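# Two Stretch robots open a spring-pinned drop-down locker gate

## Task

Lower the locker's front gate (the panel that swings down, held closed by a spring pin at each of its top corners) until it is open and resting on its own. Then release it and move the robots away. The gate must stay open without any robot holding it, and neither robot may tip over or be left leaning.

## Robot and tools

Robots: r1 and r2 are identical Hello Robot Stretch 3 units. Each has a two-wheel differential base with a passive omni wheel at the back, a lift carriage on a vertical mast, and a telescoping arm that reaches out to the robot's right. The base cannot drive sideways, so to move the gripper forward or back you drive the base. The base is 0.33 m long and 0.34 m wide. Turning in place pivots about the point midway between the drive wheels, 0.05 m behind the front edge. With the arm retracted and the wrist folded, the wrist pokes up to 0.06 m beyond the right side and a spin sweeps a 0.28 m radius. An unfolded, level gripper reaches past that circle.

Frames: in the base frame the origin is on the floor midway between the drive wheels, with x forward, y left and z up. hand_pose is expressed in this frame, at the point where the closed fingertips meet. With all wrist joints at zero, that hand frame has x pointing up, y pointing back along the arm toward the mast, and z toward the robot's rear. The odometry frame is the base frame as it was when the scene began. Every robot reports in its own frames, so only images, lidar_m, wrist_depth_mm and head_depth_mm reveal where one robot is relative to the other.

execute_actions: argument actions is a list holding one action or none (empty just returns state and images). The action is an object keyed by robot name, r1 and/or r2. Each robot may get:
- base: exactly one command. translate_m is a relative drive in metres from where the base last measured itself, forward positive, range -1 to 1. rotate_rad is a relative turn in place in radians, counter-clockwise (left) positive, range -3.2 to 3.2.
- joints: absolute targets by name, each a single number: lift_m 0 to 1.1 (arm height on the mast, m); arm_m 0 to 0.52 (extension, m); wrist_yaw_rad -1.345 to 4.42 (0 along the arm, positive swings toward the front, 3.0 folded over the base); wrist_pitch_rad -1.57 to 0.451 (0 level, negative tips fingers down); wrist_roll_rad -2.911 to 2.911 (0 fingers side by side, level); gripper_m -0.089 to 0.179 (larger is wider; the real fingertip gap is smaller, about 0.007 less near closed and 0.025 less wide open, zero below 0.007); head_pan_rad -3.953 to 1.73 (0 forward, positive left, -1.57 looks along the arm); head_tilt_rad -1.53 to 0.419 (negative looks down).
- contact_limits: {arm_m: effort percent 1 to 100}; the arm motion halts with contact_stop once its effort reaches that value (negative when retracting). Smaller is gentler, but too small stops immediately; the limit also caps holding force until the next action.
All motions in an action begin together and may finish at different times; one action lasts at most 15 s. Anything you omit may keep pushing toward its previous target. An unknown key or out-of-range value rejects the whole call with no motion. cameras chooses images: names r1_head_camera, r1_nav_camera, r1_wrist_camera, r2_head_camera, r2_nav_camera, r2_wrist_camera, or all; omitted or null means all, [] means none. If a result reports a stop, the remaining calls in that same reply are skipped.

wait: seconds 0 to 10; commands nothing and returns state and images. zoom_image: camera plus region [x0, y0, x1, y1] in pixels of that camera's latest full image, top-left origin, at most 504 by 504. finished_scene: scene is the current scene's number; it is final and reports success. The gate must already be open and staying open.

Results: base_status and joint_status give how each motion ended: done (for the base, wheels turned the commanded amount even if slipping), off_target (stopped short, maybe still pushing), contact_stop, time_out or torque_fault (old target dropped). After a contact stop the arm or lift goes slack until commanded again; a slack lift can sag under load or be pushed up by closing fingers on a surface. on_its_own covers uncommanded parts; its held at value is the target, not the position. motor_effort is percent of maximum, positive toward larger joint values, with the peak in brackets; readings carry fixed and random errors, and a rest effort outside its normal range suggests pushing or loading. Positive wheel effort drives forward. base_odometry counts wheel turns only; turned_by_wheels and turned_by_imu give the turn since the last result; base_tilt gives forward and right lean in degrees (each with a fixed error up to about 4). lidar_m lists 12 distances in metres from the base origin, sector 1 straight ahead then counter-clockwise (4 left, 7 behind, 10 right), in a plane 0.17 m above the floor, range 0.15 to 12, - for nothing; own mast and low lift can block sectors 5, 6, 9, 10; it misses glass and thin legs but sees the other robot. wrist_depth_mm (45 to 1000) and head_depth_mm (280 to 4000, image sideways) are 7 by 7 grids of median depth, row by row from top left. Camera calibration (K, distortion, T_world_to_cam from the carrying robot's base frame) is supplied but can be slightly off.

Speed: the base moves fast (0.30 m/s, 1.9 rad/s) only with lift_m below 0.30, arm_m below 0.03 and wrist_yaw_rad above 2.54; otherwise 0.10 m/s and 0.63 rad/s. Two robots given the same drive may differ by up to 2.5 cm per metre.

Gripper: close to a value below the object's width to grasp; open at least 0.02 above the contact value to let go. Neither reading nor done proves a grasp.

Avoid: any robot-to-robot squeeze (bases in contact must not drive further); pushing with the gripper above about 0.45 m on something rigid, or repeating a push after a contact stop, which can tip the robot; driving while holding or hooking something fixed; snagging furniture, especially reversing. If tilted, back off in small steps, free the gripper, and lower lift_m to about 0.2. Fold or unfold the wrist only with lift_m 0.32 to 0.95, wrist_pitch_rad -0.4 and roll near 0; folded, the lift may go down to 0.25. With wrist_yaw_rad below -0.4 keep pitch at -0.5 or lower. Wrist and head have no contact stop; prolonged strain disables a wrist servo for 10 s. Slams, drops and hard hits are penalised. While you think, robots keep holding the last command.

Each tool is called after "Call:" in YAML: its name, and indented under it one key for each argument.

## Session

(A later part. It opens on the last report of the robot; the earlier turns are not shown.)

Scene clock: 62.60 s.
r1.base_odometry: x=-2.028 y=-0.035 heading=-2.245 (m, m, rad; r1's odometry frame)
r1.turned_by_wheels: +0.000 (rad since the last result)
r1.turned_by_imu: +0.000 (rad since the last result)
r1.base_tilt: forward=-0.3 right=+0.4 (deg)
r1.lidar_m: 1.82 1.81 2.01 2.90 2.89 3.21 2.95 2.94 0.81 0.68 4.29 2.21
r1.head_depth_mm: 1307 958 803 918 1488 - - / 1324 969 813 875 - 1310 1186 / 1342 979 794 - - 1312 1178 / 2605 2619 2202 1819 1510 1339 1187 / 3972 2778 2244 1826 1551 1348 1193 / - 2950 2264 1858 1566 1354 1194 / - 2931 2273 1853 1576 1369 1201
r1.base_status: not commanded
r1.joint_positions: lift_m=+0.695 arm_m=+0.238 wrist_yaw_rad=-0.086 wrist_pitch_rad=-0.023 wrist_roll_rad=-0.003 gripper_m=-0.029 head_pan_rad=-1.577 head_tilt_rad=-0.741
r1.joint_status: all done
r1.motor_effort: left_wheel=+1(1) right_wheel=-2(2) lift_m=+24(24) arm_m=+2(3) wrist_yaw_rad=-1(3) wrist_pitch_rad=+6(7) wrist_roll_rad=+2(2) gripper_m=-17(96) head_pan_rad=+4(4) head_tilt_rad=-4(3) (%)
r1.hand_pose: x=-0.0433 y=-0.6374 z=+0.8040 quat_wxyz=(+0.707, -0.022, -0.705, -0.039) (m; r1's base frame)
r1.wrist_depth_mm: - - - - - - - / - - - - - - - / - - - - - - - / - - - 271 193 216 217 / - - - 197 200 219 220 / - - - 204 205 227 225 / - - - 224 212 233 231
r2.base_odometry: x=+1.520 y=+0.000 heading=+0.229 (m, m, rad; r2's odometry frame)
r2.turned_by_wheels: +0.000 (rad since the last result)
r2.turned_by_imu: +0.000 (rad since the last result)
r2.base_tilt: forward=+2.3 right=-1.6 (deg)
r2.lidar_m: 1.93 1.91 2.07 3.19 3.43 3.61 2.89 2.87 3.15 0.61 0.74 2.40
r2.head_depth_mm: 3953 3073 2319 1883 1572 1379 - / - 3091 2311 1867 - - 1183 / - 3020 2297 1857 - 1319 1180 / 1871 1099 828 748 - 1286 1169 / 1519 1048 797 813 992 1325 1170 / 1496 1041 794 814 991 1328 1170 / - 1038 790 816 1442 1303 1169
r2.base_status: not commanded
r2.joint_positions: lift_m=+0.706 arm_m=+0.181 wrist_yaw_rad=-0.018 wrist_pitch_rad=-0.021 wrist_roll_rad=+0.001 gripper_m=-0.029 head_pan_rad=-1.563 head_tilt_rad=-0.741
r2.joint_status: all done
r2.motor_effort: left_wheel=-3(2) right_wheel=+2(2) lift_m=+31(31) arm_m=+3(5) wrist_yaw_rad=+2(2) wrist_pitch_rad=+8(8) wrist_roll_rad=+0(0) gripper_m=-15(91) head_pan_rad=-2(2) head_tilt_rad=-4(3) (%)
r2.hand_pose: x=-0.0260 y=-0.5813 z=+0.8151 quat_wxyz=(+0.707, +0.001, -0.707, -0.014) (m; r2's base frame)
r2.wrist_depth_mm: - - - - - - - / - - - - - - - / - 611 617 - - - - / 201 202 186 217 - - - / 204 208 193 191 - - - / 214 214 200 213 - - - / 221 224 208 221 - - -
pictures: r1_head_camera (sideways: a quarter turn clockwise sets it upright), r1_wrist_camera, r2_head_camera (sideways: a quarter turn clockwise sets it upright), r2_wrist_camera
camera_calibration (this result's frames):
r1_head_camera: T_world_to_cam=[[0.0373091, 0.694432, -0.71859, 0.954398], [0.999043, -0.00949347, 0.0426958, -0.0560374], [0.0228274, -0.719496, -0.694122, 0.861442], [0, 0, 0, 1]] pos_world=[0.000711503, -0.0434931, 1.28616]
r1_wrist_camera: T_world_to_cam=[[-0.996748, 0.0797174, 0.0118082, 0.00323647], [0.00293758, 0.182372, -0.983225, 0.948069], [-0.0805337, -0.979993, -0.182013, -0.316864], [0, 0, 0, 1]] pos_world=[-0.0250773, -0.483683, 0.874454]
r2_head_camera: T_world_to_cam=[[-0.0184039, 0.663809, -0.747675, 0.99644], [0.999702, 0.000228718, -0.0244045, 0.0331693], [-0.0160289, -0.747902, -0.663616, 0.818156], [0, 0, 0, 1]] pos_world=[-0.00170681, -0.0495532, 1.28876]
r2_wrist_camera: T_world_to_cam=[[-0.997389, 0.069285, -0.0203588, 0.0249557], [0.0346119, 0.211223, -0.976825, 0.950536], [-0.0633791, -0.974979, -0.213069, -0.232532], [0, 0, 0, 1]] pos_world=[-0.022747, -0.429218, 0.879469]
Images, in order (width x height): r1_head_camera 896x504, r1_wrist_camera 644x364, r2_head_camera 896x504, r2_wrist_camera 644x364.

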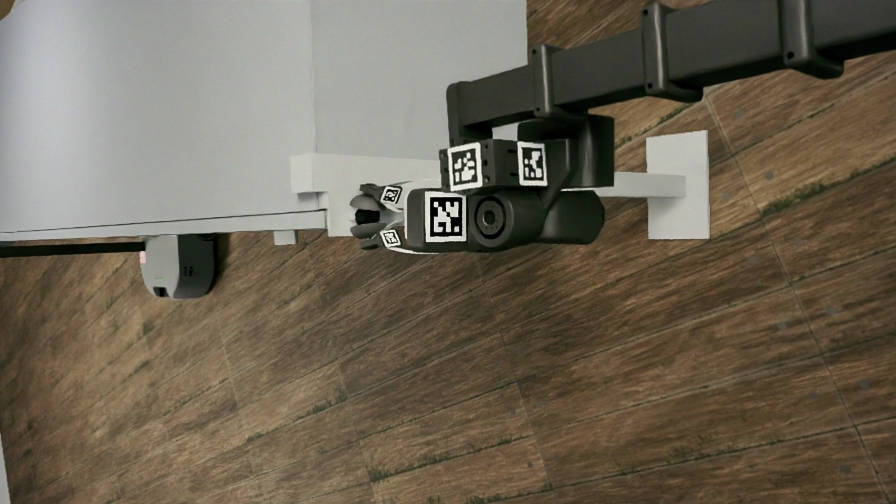

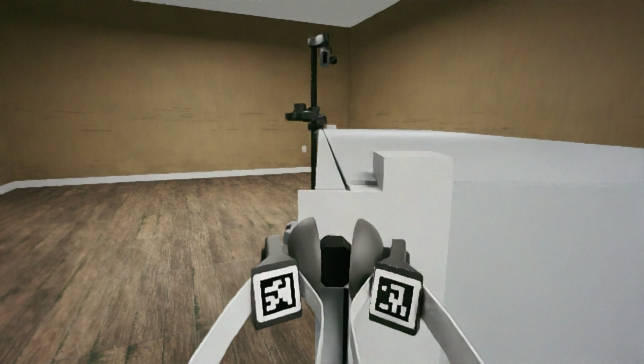

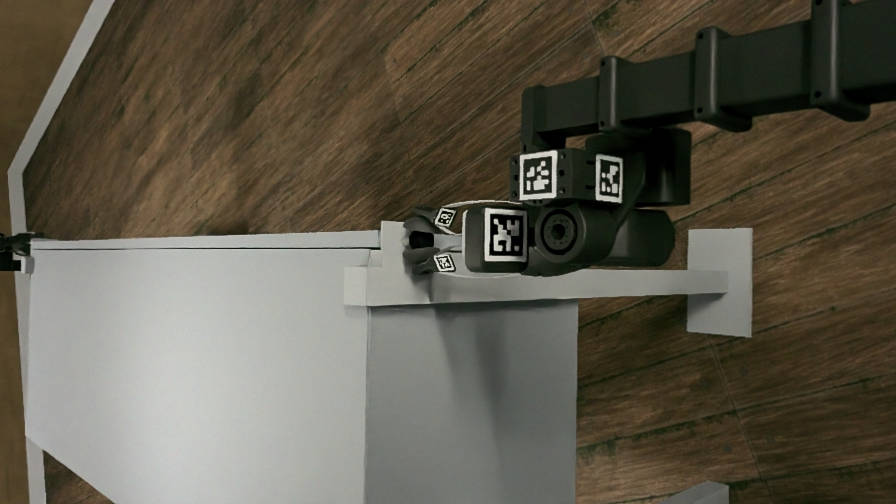

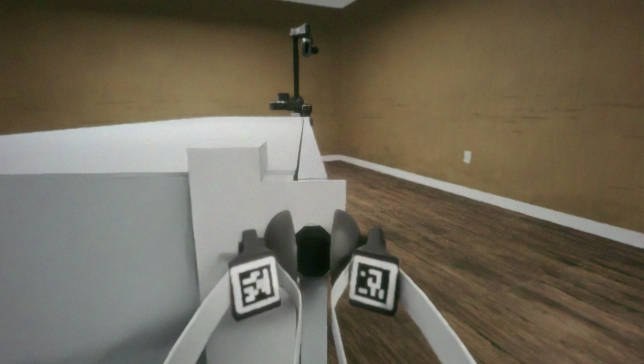

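Call:
execute_actions:
  actions:
    - {"r1": {"joints": {"arm_m": 0.226}}, "r2": {"joints": {"arm_m": 0.169}}}
  cameras: ["r1_head_camera", "r1_wrist_camera", "r2_head_camera", "r2_wrist_camera"]

Scene clock: 63.87 s.
r1.base_odometry: x=-2.028 y=-0.035 heading=-2.245 (m, m, rad; r1's odometry frame)
r1.turned_by_wheels: +0.000 (rad since the last result)
r1.turned_by_imu: +0.000 (rad since the last result)
r1.base_tilt: forward=-0.3 right=+0.4 (deg)
r1.lidar_m: 1.82 1.81 2.01 2.90 2.89 3.23 2.96 2.95 0.81 0.68 4.28 2.21
r1.head_depth_mm: 1306 957 806 923 1488 - - / 1325 968 810 898 - 1304 1181 / 1339 978 793 870 - 1311 1189 / 2637 2602 2169 1830 1533 1340 1185 / 3997 2747 2240 1821 1557 1348 1196 / - 2883 2257 1851 1567 1356 1191 / - 2938 2277 1866 1574 1364 1208
r1.base_status: not commanded
r1.joint_positions: lift_m=+0.695 arm_m=+0.226 wrist_yaw_rad=-0.086 wrist_pitch_rad=-0.021 wrist_roll_rad=-0.003 gripper_m=-0.029 head_pan_rad=-1.577 head_tilt_rad=-0.741
r1.joint_status: all done
r1.motor_effort: left_wheel=+1(1) right_wheel=-2(2) lift_m=+25(24) arm_m=-4(2) wrist_yaw_rad=+0(0) wrist_pitch_rad=+6(7) wrist_roll_rad=+2(2) gripper_m=-15(17) head_pan_rad=+4(4) head_tilt_rad=-3(3) (%)
r1.hand_pose: x=-0.0433 y=-0.6261 z=+0.8045 quat_wxyz=(+0.707, -0.023, -0.705, -0.038) (m; r1's base frame)
r1.wrist_depth_mm: - - - - - - - / - - - - - - - / - - - - - - - / - - - 277 206 226 226 / - - - 209 213 231 232 / - - - - 237 239 239 / - - - 233 224 246 247
r2.base_odometry: x=+1.520 y=+0.000 heading=+0.229 (m, m, rad; r2's odometry frame)
r2.turned_by_wheels: +0.000 (rad since the last result)
r2.turned_by_imu: +0.000 (rad since the last result)
r2.base_tilt: forward=+2.2 right=-1.7 (deg)
r2.lidar_m: 1.93 1.91 2.08 3.21 3.42 3.61 2.90 2.86 3.13 0.61 0.74 2.41
r2.head_depth_mm: 3931 3107 2341 1873 1571 1379 - / - 3065 2327 1866 1675 - 1185 / - 3036 2300 1860 - 1283 1181 / 1881 1097 827 767 - 1277 1174 / 1523 1047 797 815 992 1320 1173 / 1504 1036 792 811 994 1335 1169 / - 1030 790 812 1442 1304 1163
r2.base_status: not commanded
r2.joint_positions: lift_m=+0.706 arm_m=+0.170 wrist_yaw_rad=-0.017 wrist_pitch_rad=-0.018 wrist_roll_rad=+0.001 gripper_m=-0.029 head_pan_rad=-1.563 head_tilt_rad=-0.741
r2.joint_status: all done
r2.motor_effort: left_wheel=-2(3) right_wheel=+2(2) lift_m=+31(31) arm_m=-10(14) wrist_yaw_rad=+1(2) wrist_pitch_rad=+7(8) wrist_roll_rad=+0(0) gripper_m=-14(16) head_pan_rad=-2(2) head_tilt_rad=-3(4) (%)
r2.hand_pose: x=-0.0259 y=-0.5704 z=+0.8157 quat_wxyz=(+0.707, +0.001, -0.707, -0.013) (m; r2's base frame)
r2.wrist_depth_mm: - - - - - - - / - - - - - - - / - 654 633 - - - - / 210 214 197 221 - - - / 215 218 203 192 - - - / 224 227 227 225 - - - / 232 235 221 234 - - -
pictures: r1_head_camera (sideways: a quarter turn clockwise sets it upright), r1_wrist_camera, r2_head_camera (sideways: a quarter turn clockwise sets it upright), r2_wrist_camera
camera_calibration (this result's frames):
r1_head_camera: T_world_to_cam=[[0.0373092, 0.694432, -0.718591, 0.954398], [0.999043, -0.00949359, 0.0426958, -0.0560374], [0.0228273, -0.719496, -0.694121, 0.861441], [0, 0, 0, 1]] pos_world=[0.000711498, -0.0434931, 1.28616]
r1_wrist_camera: T_world_to_cam=[[-0.996746, 0.0797411, 0.0118187, 0.00232943], [0.0027707, 0.180414, -0.983587, 0.945565], [-0.0805646, -0.980353, -0.180048, -0.307485], [0, 0, 0, 1]] pos_world=[-0.0250704, -0.472223, 0.874656]
r2_head_camera: T_world_to_cam=[[-0.018404, 0.663809, -0.747675, 0.99644], [0.999702, 0.00022884, -0.0244045, 0.0331693], [-0.0160288, -0.747902, -0.663616, 0.818156], [0, 0, 0, 1]] pos_world=[-0.0017068, -0.0495532, 1.28876]
r2_wrist_camera: T_world_to_cam=[[-0.997421, 0.0687883, -0.0204962, 0.0241522], [0.0344731, 0.208632, -0.977386, 0.947867], [-0.0629566, -0.975572, -0.210465, -0.224177], [0, 0, 0, 1]] pos_world=[-0.0226994, -0.418117, 0.879746]
Images, in order (width x height): r1_head_camera 896x504, r1_wrist_camera 644x364, r2_head_camera 896x504, r2_wrist_camera 644x364.

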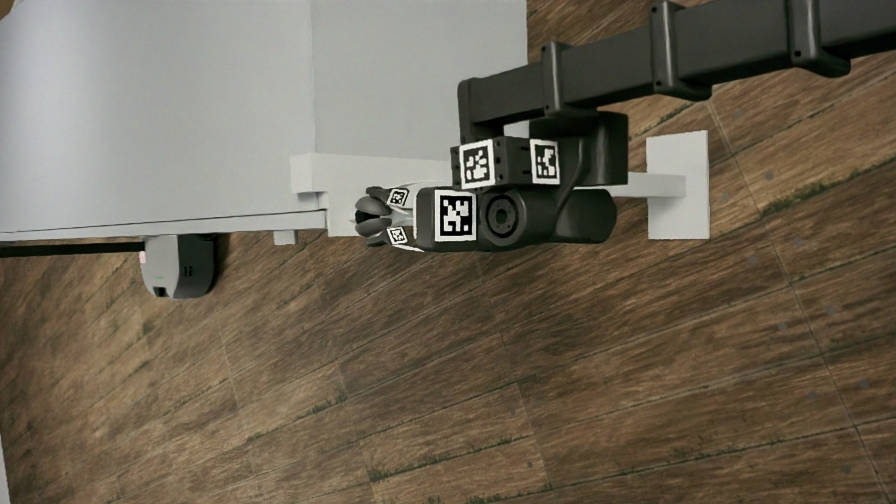

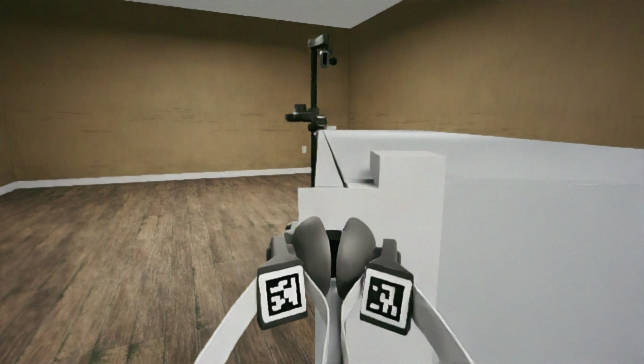

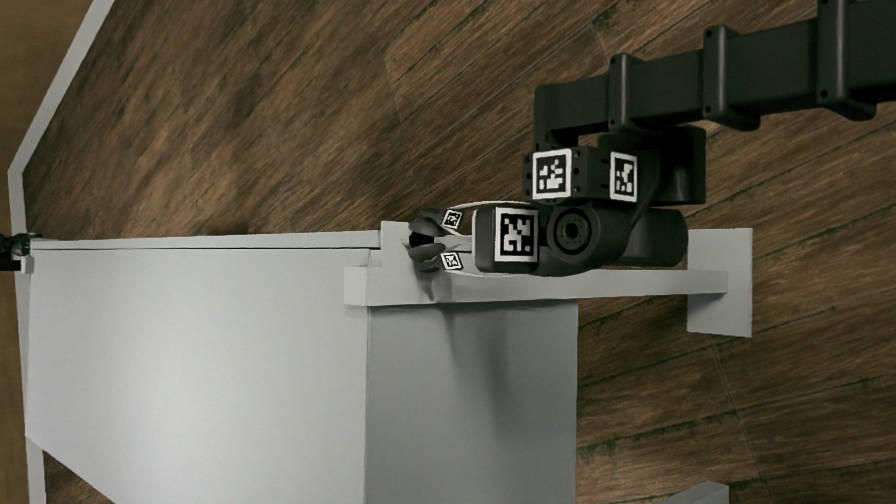

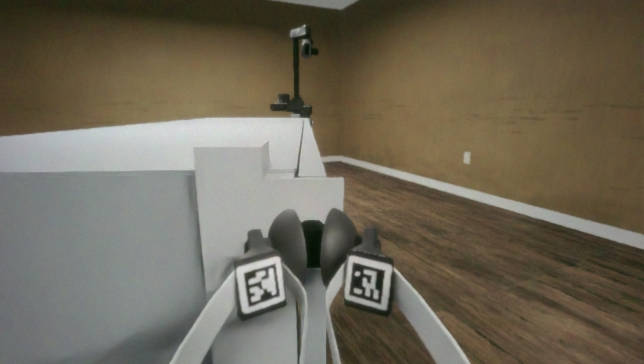

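Call:
zoom_image:
  camera: "r1_head_camera"
  region: [320, 170, 440, 265]

Call:
zoom_image:
  camera: "r2_head_camera"
  region: [370, 195, 490, 290]

Region (320, 170, 440, 265) of r1_head_camera's 896x504 image, scaled by 4.200, with more detail than that image has; it fills the top 399 rows of this view, and the rest is white.

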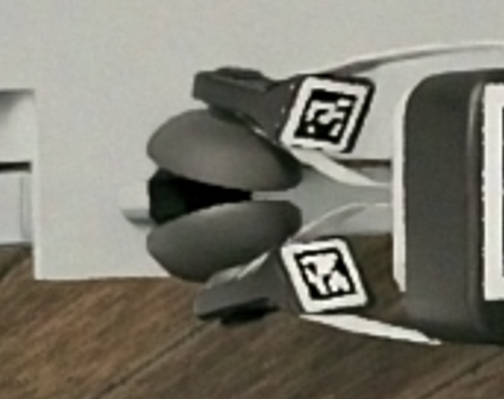

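Region (370, 195, 490, 290) of r2_head_camera's 896x504 image, scaled by 4.200, with more detail than that image has; it fills the top 399 rows of this view, and the rest is white.

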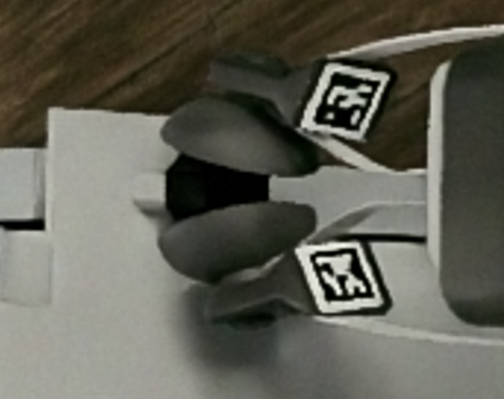

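Call:
execute_actions:
  actions:
    - {"r1": {"joints": {"gripper_m": 0.05}}, "r2": {"joints": {"gripper_m": 0.05}}}
  cameras: []

Call:
execute_actions:
  actions:
    - {"r1": {"joints": {"arm_m": 0.251}, "contact_limits": {"arm_m": 11}}, "r2": {"joints": {"arm_m": 0.191}, "contact_limits": {"arm_m": 14}}}
  cameras: ["r1_head_camera", "r1_wrist_camera", "r2_head_camera", "r2_wrist_camera"]

Scene clock: 76.87 s.
r1.base_odometry: x=-2.028 y=-0.035 heading=-2.245 (m, m, rad; r1's odometry frame)
r1.turned_by_wheels: +0.000 (rad since the last result)
r1.turned_by_imu: +0.001 (rad since the last result)
r1.base_tilt: forward=-0.3 right=+0.4 (deg)
r1.lidar_m: 1.82 1.81 2.00 2.90 2.89 3.20 2.95 2.95 0.81 0.68 4.27 2.21
r1.head_depth_mm: 1306 960 804 924 1490 - - / 1323 968 813 896 - 1313 1182 / 1347 976 791 872 - 1315 1179 / 2677 2636 2151 1833 1535 1336 1190 / 3994 2757 2228 1850 1554 1350 1189 / - 2881 2274 1840 1571 1354 1193 / - 2957 2280 1874 1579 1369 1205
r1.base_status: not commanded
r1.joint_positions: lift_m=+0.695 arm_m=+0.226 wrist_yaw_rad=-0.086 wrist_pitch_rad=-0.021 wrist_roll_rad=-0.003 gripper_m=+0.050 head_pan_rad=-1.577 head_tilt_rad=-0.741
r1.joint_status: all done
r1.motor_effort: left_wheel=+1(1) right_wheel=-2(2) lift_m=+24(24) arm_m=-2(3) wrist_yaw_rad=-2(1) wrist_pitch_rad=+6(6) wrist_roll_rad=+2(2) gripper_m=+1(86) head_pan_rad=+4(4) head_tilt_rad=-2(3) (%)
r1.hand_pose: x=-0.0433 y=-0.6260 z=+0.8045 quat_wxyz=(+0.707, -0.023, -0.705, -0.038) (m; r1's base frame)
r1.wrist_depth_mm: - - - - - - - / - - - - - - - / - - - - - - - / - - - 279 207 227 228 / - - - 211 212 230 232 / - - - 221 - 239 239 / - - - 234 224 245 248
r2.base_odometry: x=+1.520 y=+0.000 heading=+0.229 (m, m, rad; r2's odometry frame)
r2.turned_by_wheels: +0.000 (rad since the last result)
r2.turned_by_imu: -0.001 (rad since the last result)
r2.base_tilt: forward=+2.2 right=-1.6 (deg)
r2.lidar_m: 1.93 1.91 2.08 3.22 3.43 3.62 2.90 2.87 3.13 0.61 0.74 2.41
r2.head_depth_mm: 3957 3089 2328 1878 1573 1377 - / - 3090 2293 1871 1676 - 1179 / - 3045 2297 1857 - 1286 1177 / 1870 1100 828 785 - 1285 1181 / 1520 1046 798 816 993 1317 1172 / 1500 1044 792 813 992 1328 1169 / - 1031 788 814 1445 1306 1170
r2.base_status: not commanded
r2.joint_positions: lift_m=+0.706 arm_m=+0.169 wrist_yaw_rad=-0.017 wrist_pitch_rad=-0.018 wrist_roll_rad=+0.001 gripper_m=+0.050 head_pan_rad=-1.563 head_tilt_rad=-0.741
r2.joint_status: all done
r2.motor_effort: left_wheel=-2(2) right_wheel=+1(2) lift_m=+31(31) arm_m=-7(10) wrist_yaw_rad=+2(1) wrist_pitch_rad=+7(7) wrist_roll_rad=+0(0) gripper_m=+1(81) head_pan_rad=-1(2) head_tilt_rad=-3(3) (%)
r2.hand_pose: x=-0.0259 y=-0.5701 z=+0.8158 quat_wxyz=(+0.707, +0.001, -0.707, -0.013) (m; r2's base frame)
r2.wrist_depth_mm: - - - - - - - / - - - - - - - / - 641 628 - - - - / 211 211 198 221 - - - / 216 219 204 203 - - - / 225 228 - 223 - - - / 235 236 222 234 - - -
pictures: none
No camera images: the call's "cameras" was empty. Leave "cameras" out to get every camera's image.

Scene clock: 78.00 s.
r1.base_odometry: x=-2.028 y=-0.035 heading=-2.245 (m, m, rad; r1's odometry frame)
r1.turned_by_wheels: +0.000 (rad since the last result)
r1.turned_by_imu: +0.000 (rad since the last result)
r1.base_tilt: forward=-0.4 right=+0.4 (deg)
r1.lidar_m: 1.82 1.81 2.01 2.90 2.89 3.21 2.96 2.94 0.81 0.68 4.29 2.21
r1.head_depth_mm: 1305 960 805 923 1487 - - / 1317 967 811 876 - 1310 1177 / 1347 980 794 - 1444 1312 1184 / 2649 2633 2172 1819 1509 1340 1197 / - 2759 2227 1829 1563 1344 1192 / - 2903 2273 1857 1572 1356 1196 / - 2951 2302 1860 1571 1361 1203
r1.base_status: not commanded
r1.joint_positions: lift_m=+0.695 arm_m=+0.251 wrist_yaw_rad=-0.086 wrist_pitch_rad=-0.021 wrist_roll_rad=-0.003 gripper_m=+0.050 head_pan_rad=-1.577 head_tilt_rad=-0.741
r1.joint_status: all done
r1.motor_effort: left_wheel=+1(2) right_wheel=-2(2) lift_m=+24(25) arm_m=+3(3) wrist_yaw_rad=+0(1) wrist_pitch_rad=+6(5) wrist_roll_rad=+2(2) gripper_m=+0(0) head_pan_rad=+4(4) head_tilt_rad=-3(3) (%)
r1.contact_limits: arm_m 11 (drawing in: default 19, maximum 31; extending or still: default 27, maximum 44)
r1.hand_pose: x=-0.0433 y=-0.6505 z=+0.8045 quat_wxyz=(+0.707, -0.023, -0.705, -0.038) (m; r1's base frame)
r1.wrist_depth_mm: - - - - - - - / - - - - - - - / - - - - - - - / - - - 322 181 215 218 / - - - 186 185 207 204 / - - - 188 - 212 211 / - - - 219 198 219 217
r2.base_odometry: x=+1.520 y=+0.000 heading=+0.229 (m, m, rad; r2's odometry frame)
r2.turned_by_wheels: +0.000 (rad since the last result)
r2.turned_by_imu: +0.000 (rad since the last result)
r2.base_tilt: forward=+2.2 right=-1.7 (deg)
r2.lidar_m: 1.93 1.91 2.09 3.20 3.41 3.61 2.90 2.87 3.13 0.61 0.74 2.41
r2.head_depth_mm: 3934 3084 2345 1878 1573 1377 - / - 3049 2296 1864 - - 1182 / - 3050 2296 1894 - 1312 1176 / 1840 1101 830 749 - 1300 1174 / 1512 1045 801 812 993 1325 1173 / 1503 1040 793 816 992 1335 1173 / - 1037 793 813 1441 1311 1164
r2.base_status: not commanded
r2.joint_positions: lift_m=+0.706 arm_m=+0.191 wrist_yaw_rad=-0.017 wrist_pitch_rad=-0.018 wrist_roll_rad=+0.001 gripper_m=+0.050 head_pan_rad=-1.563 head_tilt_rad=-0.741
r2.joint_status: all done
r2.motor_effort: left_wheel=-2(2) right_wheel=+1(1) lift_m=+31(30) arm_m=+5(5) wrist_yaw_rad=+1(1) wrist_pitch_rad=+6(7) wrist_roll_rad=+0(0) gripper_m=+1(0) head_pan_rad=-2(2) head_tilt_rad=-4(3) (%)
r2.contact_limits: arm_m 14 (drawing in: default 27, maximum 44; extending or still: default 36, maximum 59)
r2.hand_pose: x=-0.0259 y=-0.5912 z=+0.8158 quat_wxyz=(+0.707, +0.001, -0.707, -0.013) (m; r2's base frame)
r2.wrist_depth_mm: - - - - - - - / - - - - - - - / - 648 634 - - - - / 191 194 175 221 - - - / 195 197 180 182 - - - / 203 206 - 193 - - - / 210 211 197 211 - - -
pictures: r1_head_camera (sideways: a quarter turn clockwise sets it upright), r1_wrist_camera, r2_head_camera (sideways: a quarter turn clockwise sets it upright), r2_wrist_camera
camera_calibration (this result's frames):
r1_head_camera: T_world_to_cam=[[0.037309, 0.694432, -0.718591, 0.954398], [0.999043, -0.00949335, 0.0426958, -0.0560374], [0.0228275, -0.719496, -0.694121, 0.861441], [0, 0, 0, 1]] pos_world=[0.000711509, -0.0434931, 1.28616]
r1_wrist_camera: T_world_to_cam=[[-0.996746, 0.0797383, 0.0118188, 0.00427197], [0.00276888, 0.180398, -0.98359, 0.949959], [-0.0805619, -0.980356, -0.180032, -0.331395], [0, 0, 0, 1]] pos_world=[-0.0250701, -0.496597, 0.874658]
r2_head_camera: T_world_to_cam=[[-0.0184039, 0.663809, -0.747675, 0.99644], [0.999702, 0.000228603, -0.0244045, 0.0331693], [-0.016029, -0.747902, -0.663616, 0.818156], [0, 0, 0, 1]] pos_world=[-0.00170681, -0.0495532, 1.28876]
r2_wrist_camera: T_world_to_cam=[[-0.997422, 0.0687632, -0.0204971, 0.0255795], [0.0344674, 0.208611, -0.977391, 0.952216], [-0.0629326, -0.975578, -0.210444, -0.244548], [0, 0, 0, 1]] pos_world=[-0.0226968, -0.438977, 0.879748]
Images, in order (width x height): r1_head_camera 896x504, r1_wrist_camera 644x364, r2_head_camera 896x504, r2_wrist_camera 644x364.

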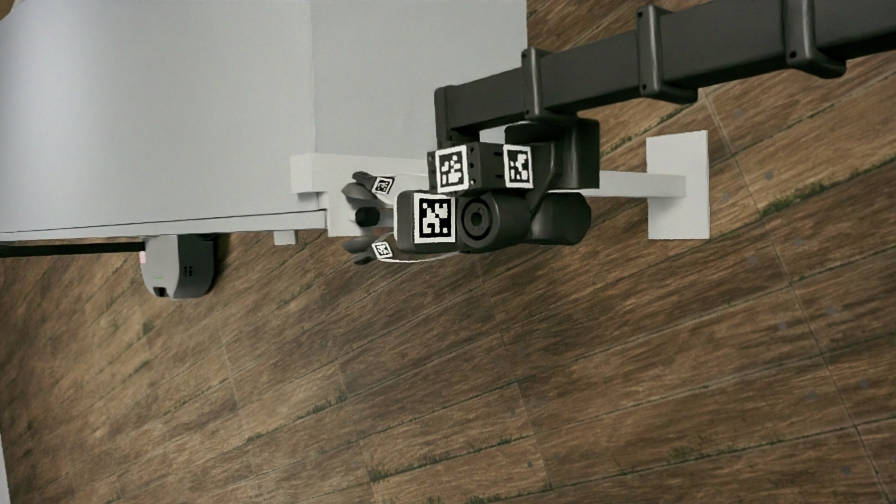

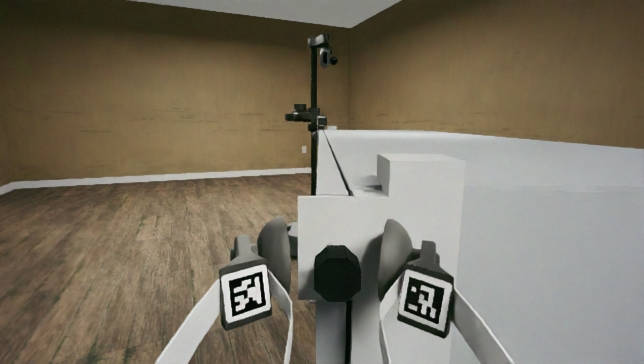

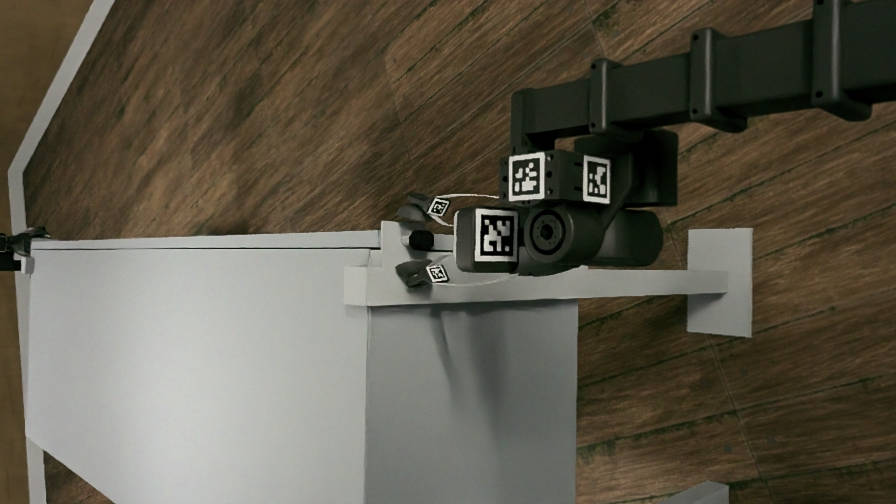

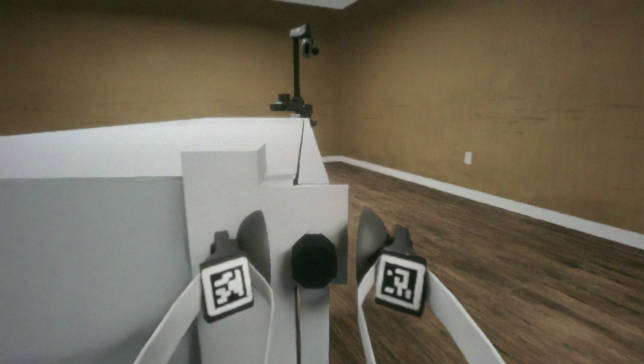

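Call:
zoom_image:
  camera: "r1_head_camera"
  region: [310, 160, 440, 275]

Call:
zoom_image:
  camera: "r2_head_camera"
  region: [360, 185, 490, 300]

Region (310, 160, 440, 275) of r1_head_camera's 896x504 image, scaled by 3.877, with more detail than that image has; it fills the top 446 rows of this view, and the rest is white.

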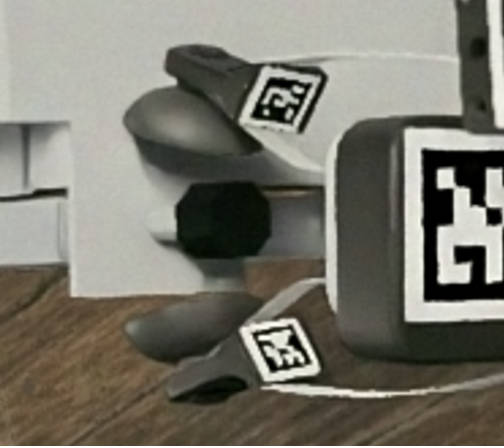

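Region (360, 185, 490, 300) of r2_head_camera's 896x504 image, scaled by 3.877, with more detail than that image has; it fills the top 446 rows of this view, and the rest is white.

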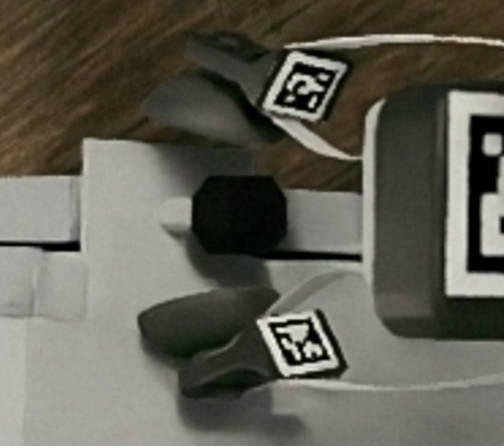

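Call:
execute_actions:
  actions:
    - {"r1": {"joints": {"gripper_m": -0.045}}, "r2": {"joints": {"gripper_m": -0.045}}}
  cameras: ["r1_head_camera", "r1_wrist_camera", "r2_head_camera", "r2_wrist_camera"]

Scene clock: 80.30 s.
r1.base_odometry: x=-2.028 y=-0.035 heading=-2.245 (m, m, rad; r1's odometry frame)
r1.turned_by_wheels: +0.000 (rad since the last result)
r1.turned_by_imu: +0.000 (rad since the last result)
r1.base_tilt: forward=-0.3 right=+0.3 (deg)
r1.lidar_m: 1.82 1.81 2.01 2.90 2.88 3.21 2.95 2.95 0.81 0.68 4.26 2.21
r1.head_depth_mm: 1299 956 804 919 1488 - - / 1323 967 810 876 - 1318 1172 / 1337 978 796 - 1436 1315 1185 / 2614 2605 2168 1819 1517 1341 1184 / 3948 2746 2251 1830 1543 1348 1193 / - 2869 2286 1854 1568 1357 1194 / - 2952 2263 1868 1577 1363 1202
r1.base_status: not commanded
r1.joint_positions: lift_m=+0.695 arm_m=+0.251 wrist_yaw_rad=-0.088 wrist_pitch_rad=-0.018 wrist_roll_rad=-0.003 gripper_m=-0.044 head_pan_rad=-1.577 head_tilt_rad=-0.741
r1.joint_status: all done
r1.motor_effort: left_wheel=+0(2) right_wheel=+0(2) lift_m=+25(24) arm_m=-2(2) wrist_yaw_rad=+2(2) wrist_pitch_rad=+5(6) wrist_roll_rad=+2(2) gripper_m=-24(98) head_pan_rad=+4(4) head_tilt_rad=-2(4) (%)
r1.hand_pose: x=-0.0438 y=-0.6510 z=+0.8053 quat_wxyz=(+0.707, -0.024, -0.705, -0.038) (m; r1's base frame)
r1.wrist_depth_mm: - - - - - - - / - - - - - - - / - - - - - - - / - - - 281 179 219 223 / - - - 184 183 204 204 / - - - 149 189 208 210 / - - - 205 197 216 218
r2.base_odometry: x=+1.520 y=+0.000 heading=+0.229 (m, m, rad; r2's odometry frame)
r2.turned_by_wheels: +0.000 (rad since the last result)
r2.turned_by_imu: -0.001 (rad since the last result)
r2.base_tilt: forward=+2.2 right=-1.7 (deg)
r2.lidar_m: 1.93 1.91 2.08 3.18 3.42 3.63 2.90 2.87 3.12 0.61 0.74 2.41
r2.head_depth_mm: 3983 3058 2332 1870 1579 1377 - / - 3066 2311 1866 - - 1182 / - 3032 2331 1879 - 1315 1175 / 1852 1109 833 751 - 1292 1174 / 1519 1050 800 813 993 1328 1173 / 1508 1044 798 818 998 1337 1170 / - 1038 789 816 1441 1307 1168
r2.base_status: not commanded
r2.joint_positions: lift_m=+0.706 arm_m=+0.191 wrist_yaw_rad=-0.007 wrist_pitch_rad=-0.020 wrist_roll_rad=+0.001 gripper_m=-0.044 head_pan_rad=-1.563 head_tilt_rad=-0.741
r2.joint_status: all done
r2.motor_effort: left_wheel=-2(3) right_wheel=+4(4) lift_m=+30(31) arm_m=+5(6) wrist_yaw_rad=-9(9) wrist_pitch_rad=+7(8) wrist_roll_rad=+0(0) gripper_m=-23(97) head_pan_rad=-2(2) head_tilt_rad=-3(3) (%)
r2.hand_pose: x=-0.0233 y=-0.5912 z=+0.8154 quat_wxyz=(+0.707, +0.005, -0.707, -0.010) (m; r2's base frame)
r2.wrist_depth_mm: - - - - - - - / - - - - - - - / - 623 617 - - - - / 195 195 176 204 - - - / 200 201 183 182 - - - / 205 207 197 195 - - - / 213 215 199 210 - - -
pictures: r1_head_camera (sideways: a quarter turn clockwise sets it upright), r1_wrist_camera, r2_head_camera (sideways: a quarter turn clockwise sets it upright), r2_wrist_camera
camera_calibration (this result's frames):
r1_head_camera: T_world_to_cam=[[0.0373092, 0.694432, -0.71859, 0.954398], [0.999043, -0.00949359, 0.0426958, -0.0560374], [0.0228273, -0.719496, -0.694122, 0.861442], [0, 0, 0, 1]] pos_world=[0.000711498, -0.0434931, 1.28616]
r1_wrist_camera: T_world_to_cam=[[-0.996579, 0.0817877, 0.0118378, 0.00510985], [0.00288309, 0.177568, -0.984104, 0.949355], [-0.0825897, -0.980704, -0.177196, -0.334411], [0, 0, 0, 1]] pos_world=[-0.0252636, -0.496951, 0.874948]
r2_head_camera: T_world_to_cam=[[-0.0184039, 0.663809, -0.747675, 0.99644], [0.999702, 0.000228721, -0.0244045, 0.0331693], [-0.0160289, -0.747902, -0.663616, 0.818156], [0, 0, 0, 1]] pos_world=[-0.00170681, -0.0495532, 1.28876]
r2_wrist_camera: T_world_to_cam=[[-0.998061, 0.0588126, -0.0204008, 0.0221472], [0.0323822, 0.210622, -0.977031, 0.952579], [-0.0531649, -0.975797, -0.212118, -0.24299], [0, 0, 0, 1]] pos_world=[-0.0216609, -0.439045, 0.879608]
Images, in order (width x height): r1_head_camera 896x504, r1_wrist_camera 644x364, r2_head_camera 896x504, r2_wrist_camera 644x364.

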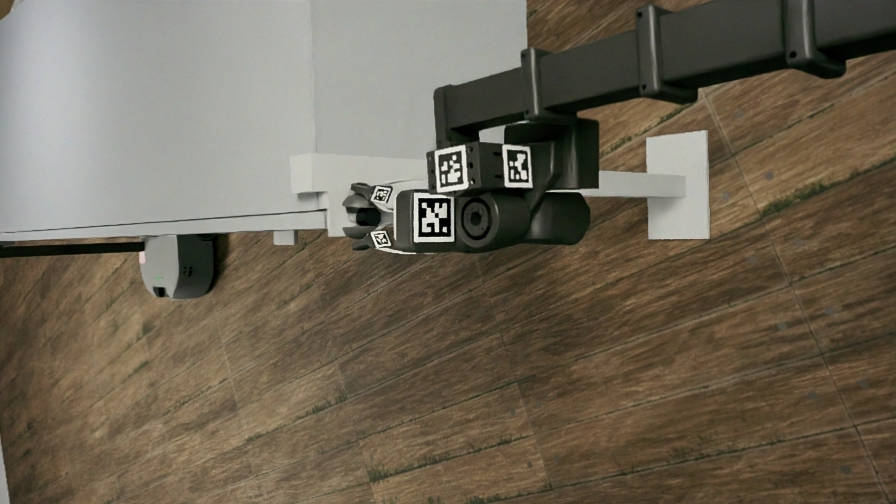

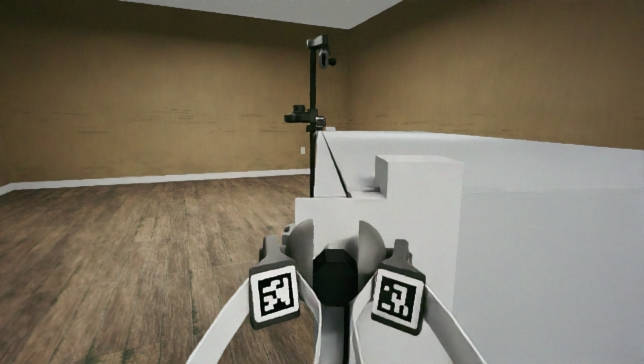

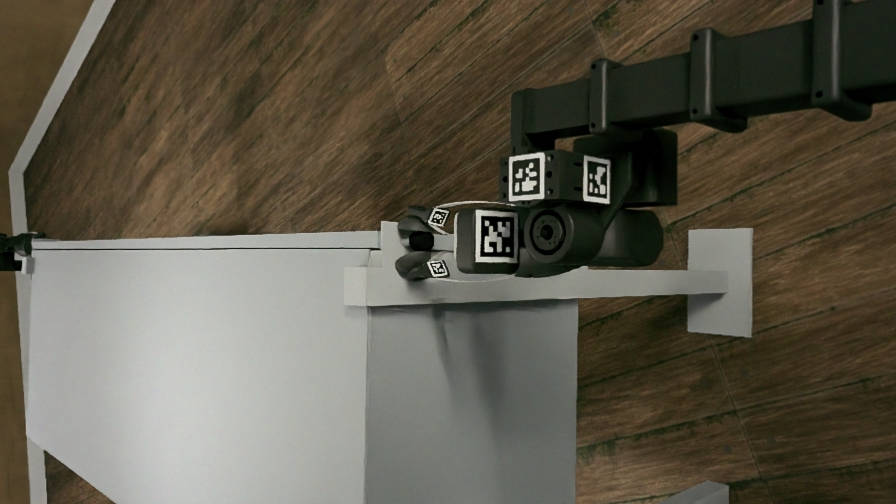

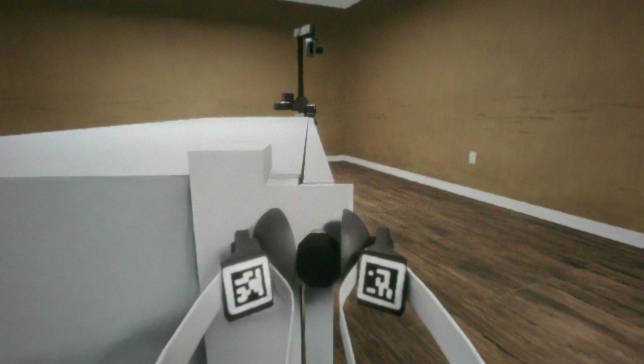

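Call:
execute_actions:
  actions:
    - {"r1": {"joints": {"arm_m": 0.240}}, "r2": {"joints": {"arm_m": 0.180}}}
  cameras: ["r1_head_camera", "r1_wrist_camera", "r2_head_camera", "r2_wrist_camera"]

Scene clock: 82.33 s.
r1.base_odometry: x=-2.028 y=-0.035 heading=-2.245 (m, m, rad; r1's odometry frame)
r1.turned_by_wheels: +0.000 (rad since the last result)
r1.turned_by_imu: +0.000 (rad since the last result)
r1.base_tilt: forward=-0.3 right=+0.3 (deg)
r1.lidar_m: 1.82 1.81 2.01 2.90 2.89 3.19 2.95 2.95 0.81 0.68 4.26 2.21
r1.head_depth_mm: 1307 961 804 924 1487 - - / 1323 969 813 875 - 1313 1182 / 1340 975 793 - 1436 1313 1176 / 3344 1736 1319 1066 1518 1341 1184 / - 1470 1186 1016 1551 1348 1192 / - 2772 1106 966 1564 1355 1200 / - 2958 2290 1864 1581 1360 1205
r1.base_status: not commanded
r1.joint_positions: lift_m=+0.695 arm_m=+0.241 wrist_yaw_rad=-0.088 wrist_pitch_rad=-0.014 wrist_roll_rad=-0.003 gripper_m=-0.038 head_pan_rad=-1.577 head_tilt_rad=-0.741
r1.joint_status: all done
r1.on_its_own: gripper_m is held at -0.039, not at your -0.045, by its stall guard, which is not easing now
r1.motor_effort: left_wheel=+1(1) right_wheel=-1(1) lift_m=+25(23) arm_m=-6(10) wrist_yaw_rad=+1(1) wrist_pitch_rad=+4(5) wrist_roll_rad=+2(2) gripper_m=-21(22) head_pan_rad=+3(4) head_tilt_rad=-3(3) (%)
r1.hand_pose: x=-0.0438 y=-0.6405 z=+0.8062 quat_wxyz=(+0.708, -0.026, -0.705, -0.036) (m; r1's base frame)
r1.wrist_depth_mm: - - - - - - - / - - - - - - - / - - - - - - - / - - - - 192 229 229 / - - 762 193 195 215 217 / - 449 574 160 202 221 223 / 324 374 478 585 208 227 229
r2.base_odometry: x=+1.520 y=+0.000 heading=+0.229 (m, m, rad; r2's odometry frame)
r2.turned_by_wheels: +0.000 (rad since the last result)
r2.turned_by_imu: +0.000 (rad since the last result)
r2.base_tilt: forward=+2.3 right=-1.7 (deg)
r2.lidar_m: 1.92 1.91 2.08 3.19 3.42 3.59 2.90 2.87 3.13 0.61 0.74 2.40
r2.head_depth_mm: 3889 3041 2330 932 1572 1382 - / - 2697 1142 959 - - 1182 / - 1616 1281 1052 - 1317 1175 / 1859 1151 859 750 - 1280 1173 / 1500 1044 799 815 990 1324 1178 / 1491 1040 794 812 993 1335 1177 / - 1030 786 814 1436 1313 1168
r2.base_status: not commanded
r2.joint_positions: lift_m=+0.706 arm_m=+0.181 wrist_yaw_rad=-0.016 wrist_pitch_rad=-0.014 wrist_roll_rad=+0.001 gripper_m=-0.041 head_pan_rad=-1.563 head_tilt_rad=-0.741
r2.joint_status: all done
r2.motor_effort: left_wheel=-1(3) right_wheel=+1(5) lift_m=+30(30) arm_m=-13(17) wrist_yaw_rad=-1(9) wrist_pitch_rad=+5(7) wrist_roll_rad=+0(0) gripper_m=-20(21) head_pan_rad=-2(2) head_tilt_rad=-3(3) (%)
r2.hand_pose: x=-0.0255 y=-0.5818 z=+0.8170 quat_wxyz=(+0.707, +0.000, -0.707, -0.011) (m; r2's base frame)
r2.wrist_depth_mm: - - - - - - - / - - - - - - - / - 712 694 - - - - / 200 202 185 - - - - / 204 208 190 192 626 - - / 212 214 199 612 491 399 - / 219 223 206 508 436 347 297
pictures: r1_head_camera (sideways: a quarter turn clockwise sets it upright), r1_wrist_camera, r2_head_camera (sideways: a quarter turn clockwise sets it upright), r2_wrist_camera
camera_calibration (this result's frames):
r1_head_camera: T_world_to_cam=[[0.0373091, 0.694432, -0.718591, 0.954398], [0.999043, -0.00949347, 0.0426958, -0.0560374], [0.0228274, -0.719496, -0.694121, 0.861441], [0, 0, 0, 1]] pos_world=[0.000711503, -0.0434931, 1.28616]
r1_wrist_camera: T_world_to_cam=[[-0.996576, 0.0818215, 0.0118566, 0.00424356], [0.00256737, 0.173968, -0.984748, 0.946614], [-0.0826362, -0.981346, -0.173583, -0.327317], [0, 0, 0, 1]] pos_world=[-0.0252495, -0.486239, 0.87531]
r2_head_camera: T_world_to_cam=[[-0.0183242, 0.664168, -0.747359, 0.996028], [0.999702, 0.000116162, -0.0244081, 0.033174], [-0.0161243, -0.747584, -0.663972, 0.81862], [0, 0, 0, 1]] pos_world=[-0.00171301, -0.049546, 1.28874]
r2_wrist_camera: T_world_to_cam=[[-0.997526, 0.0672021, -0.0206163, 0.0245131], [0.0339786, 0.204234, -0.978332, 0.949611], [-0.0615354, -0.976613, -0.206012, -0.23923], [0, 0, 0, 1]] pos_world=[-0.0225352, -0.429226, 0.880256]
Images, in order (width x height): r1_head_camera 896x504, r1_wrist_camera 644x364, r2_head_camera 896x504, r2_wrist_camera 644x364.

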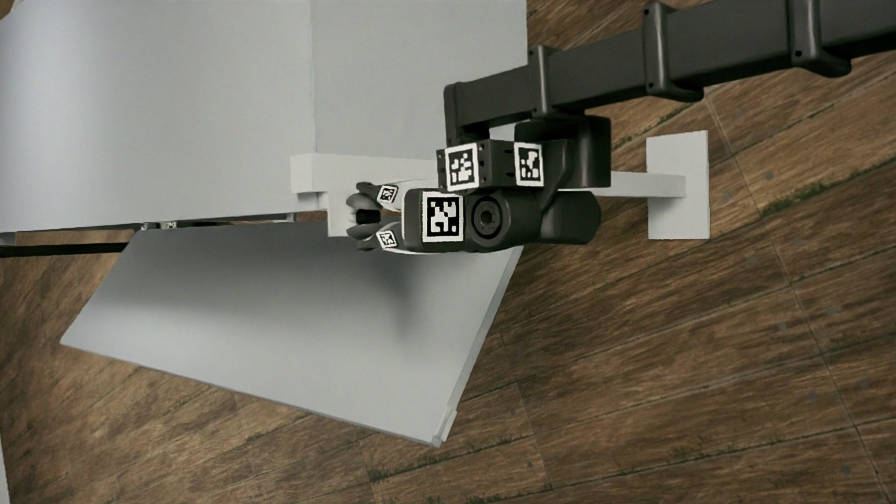

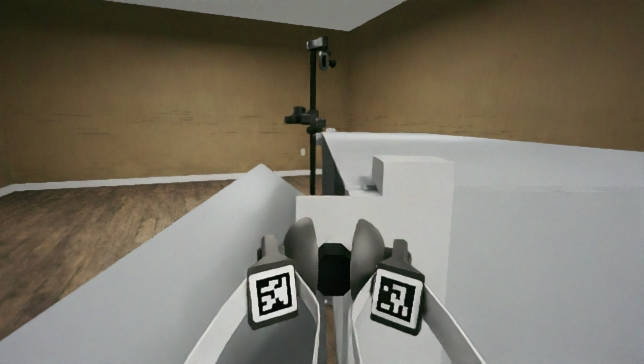

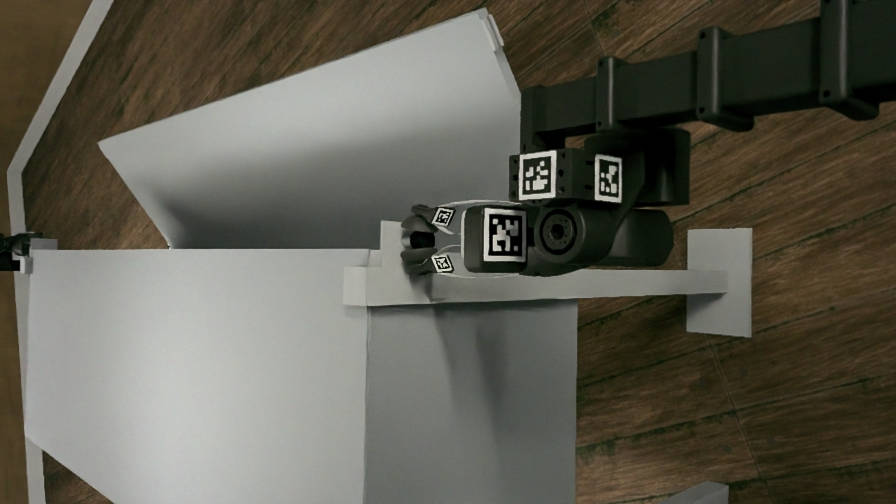

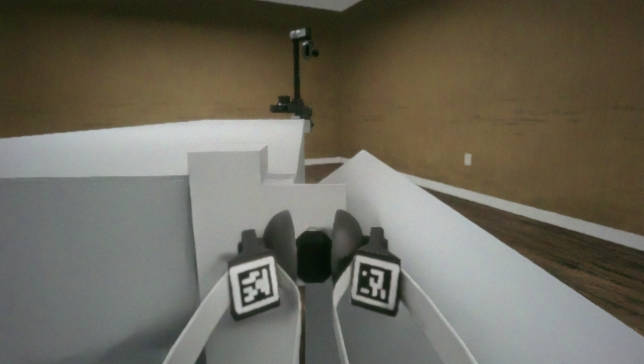

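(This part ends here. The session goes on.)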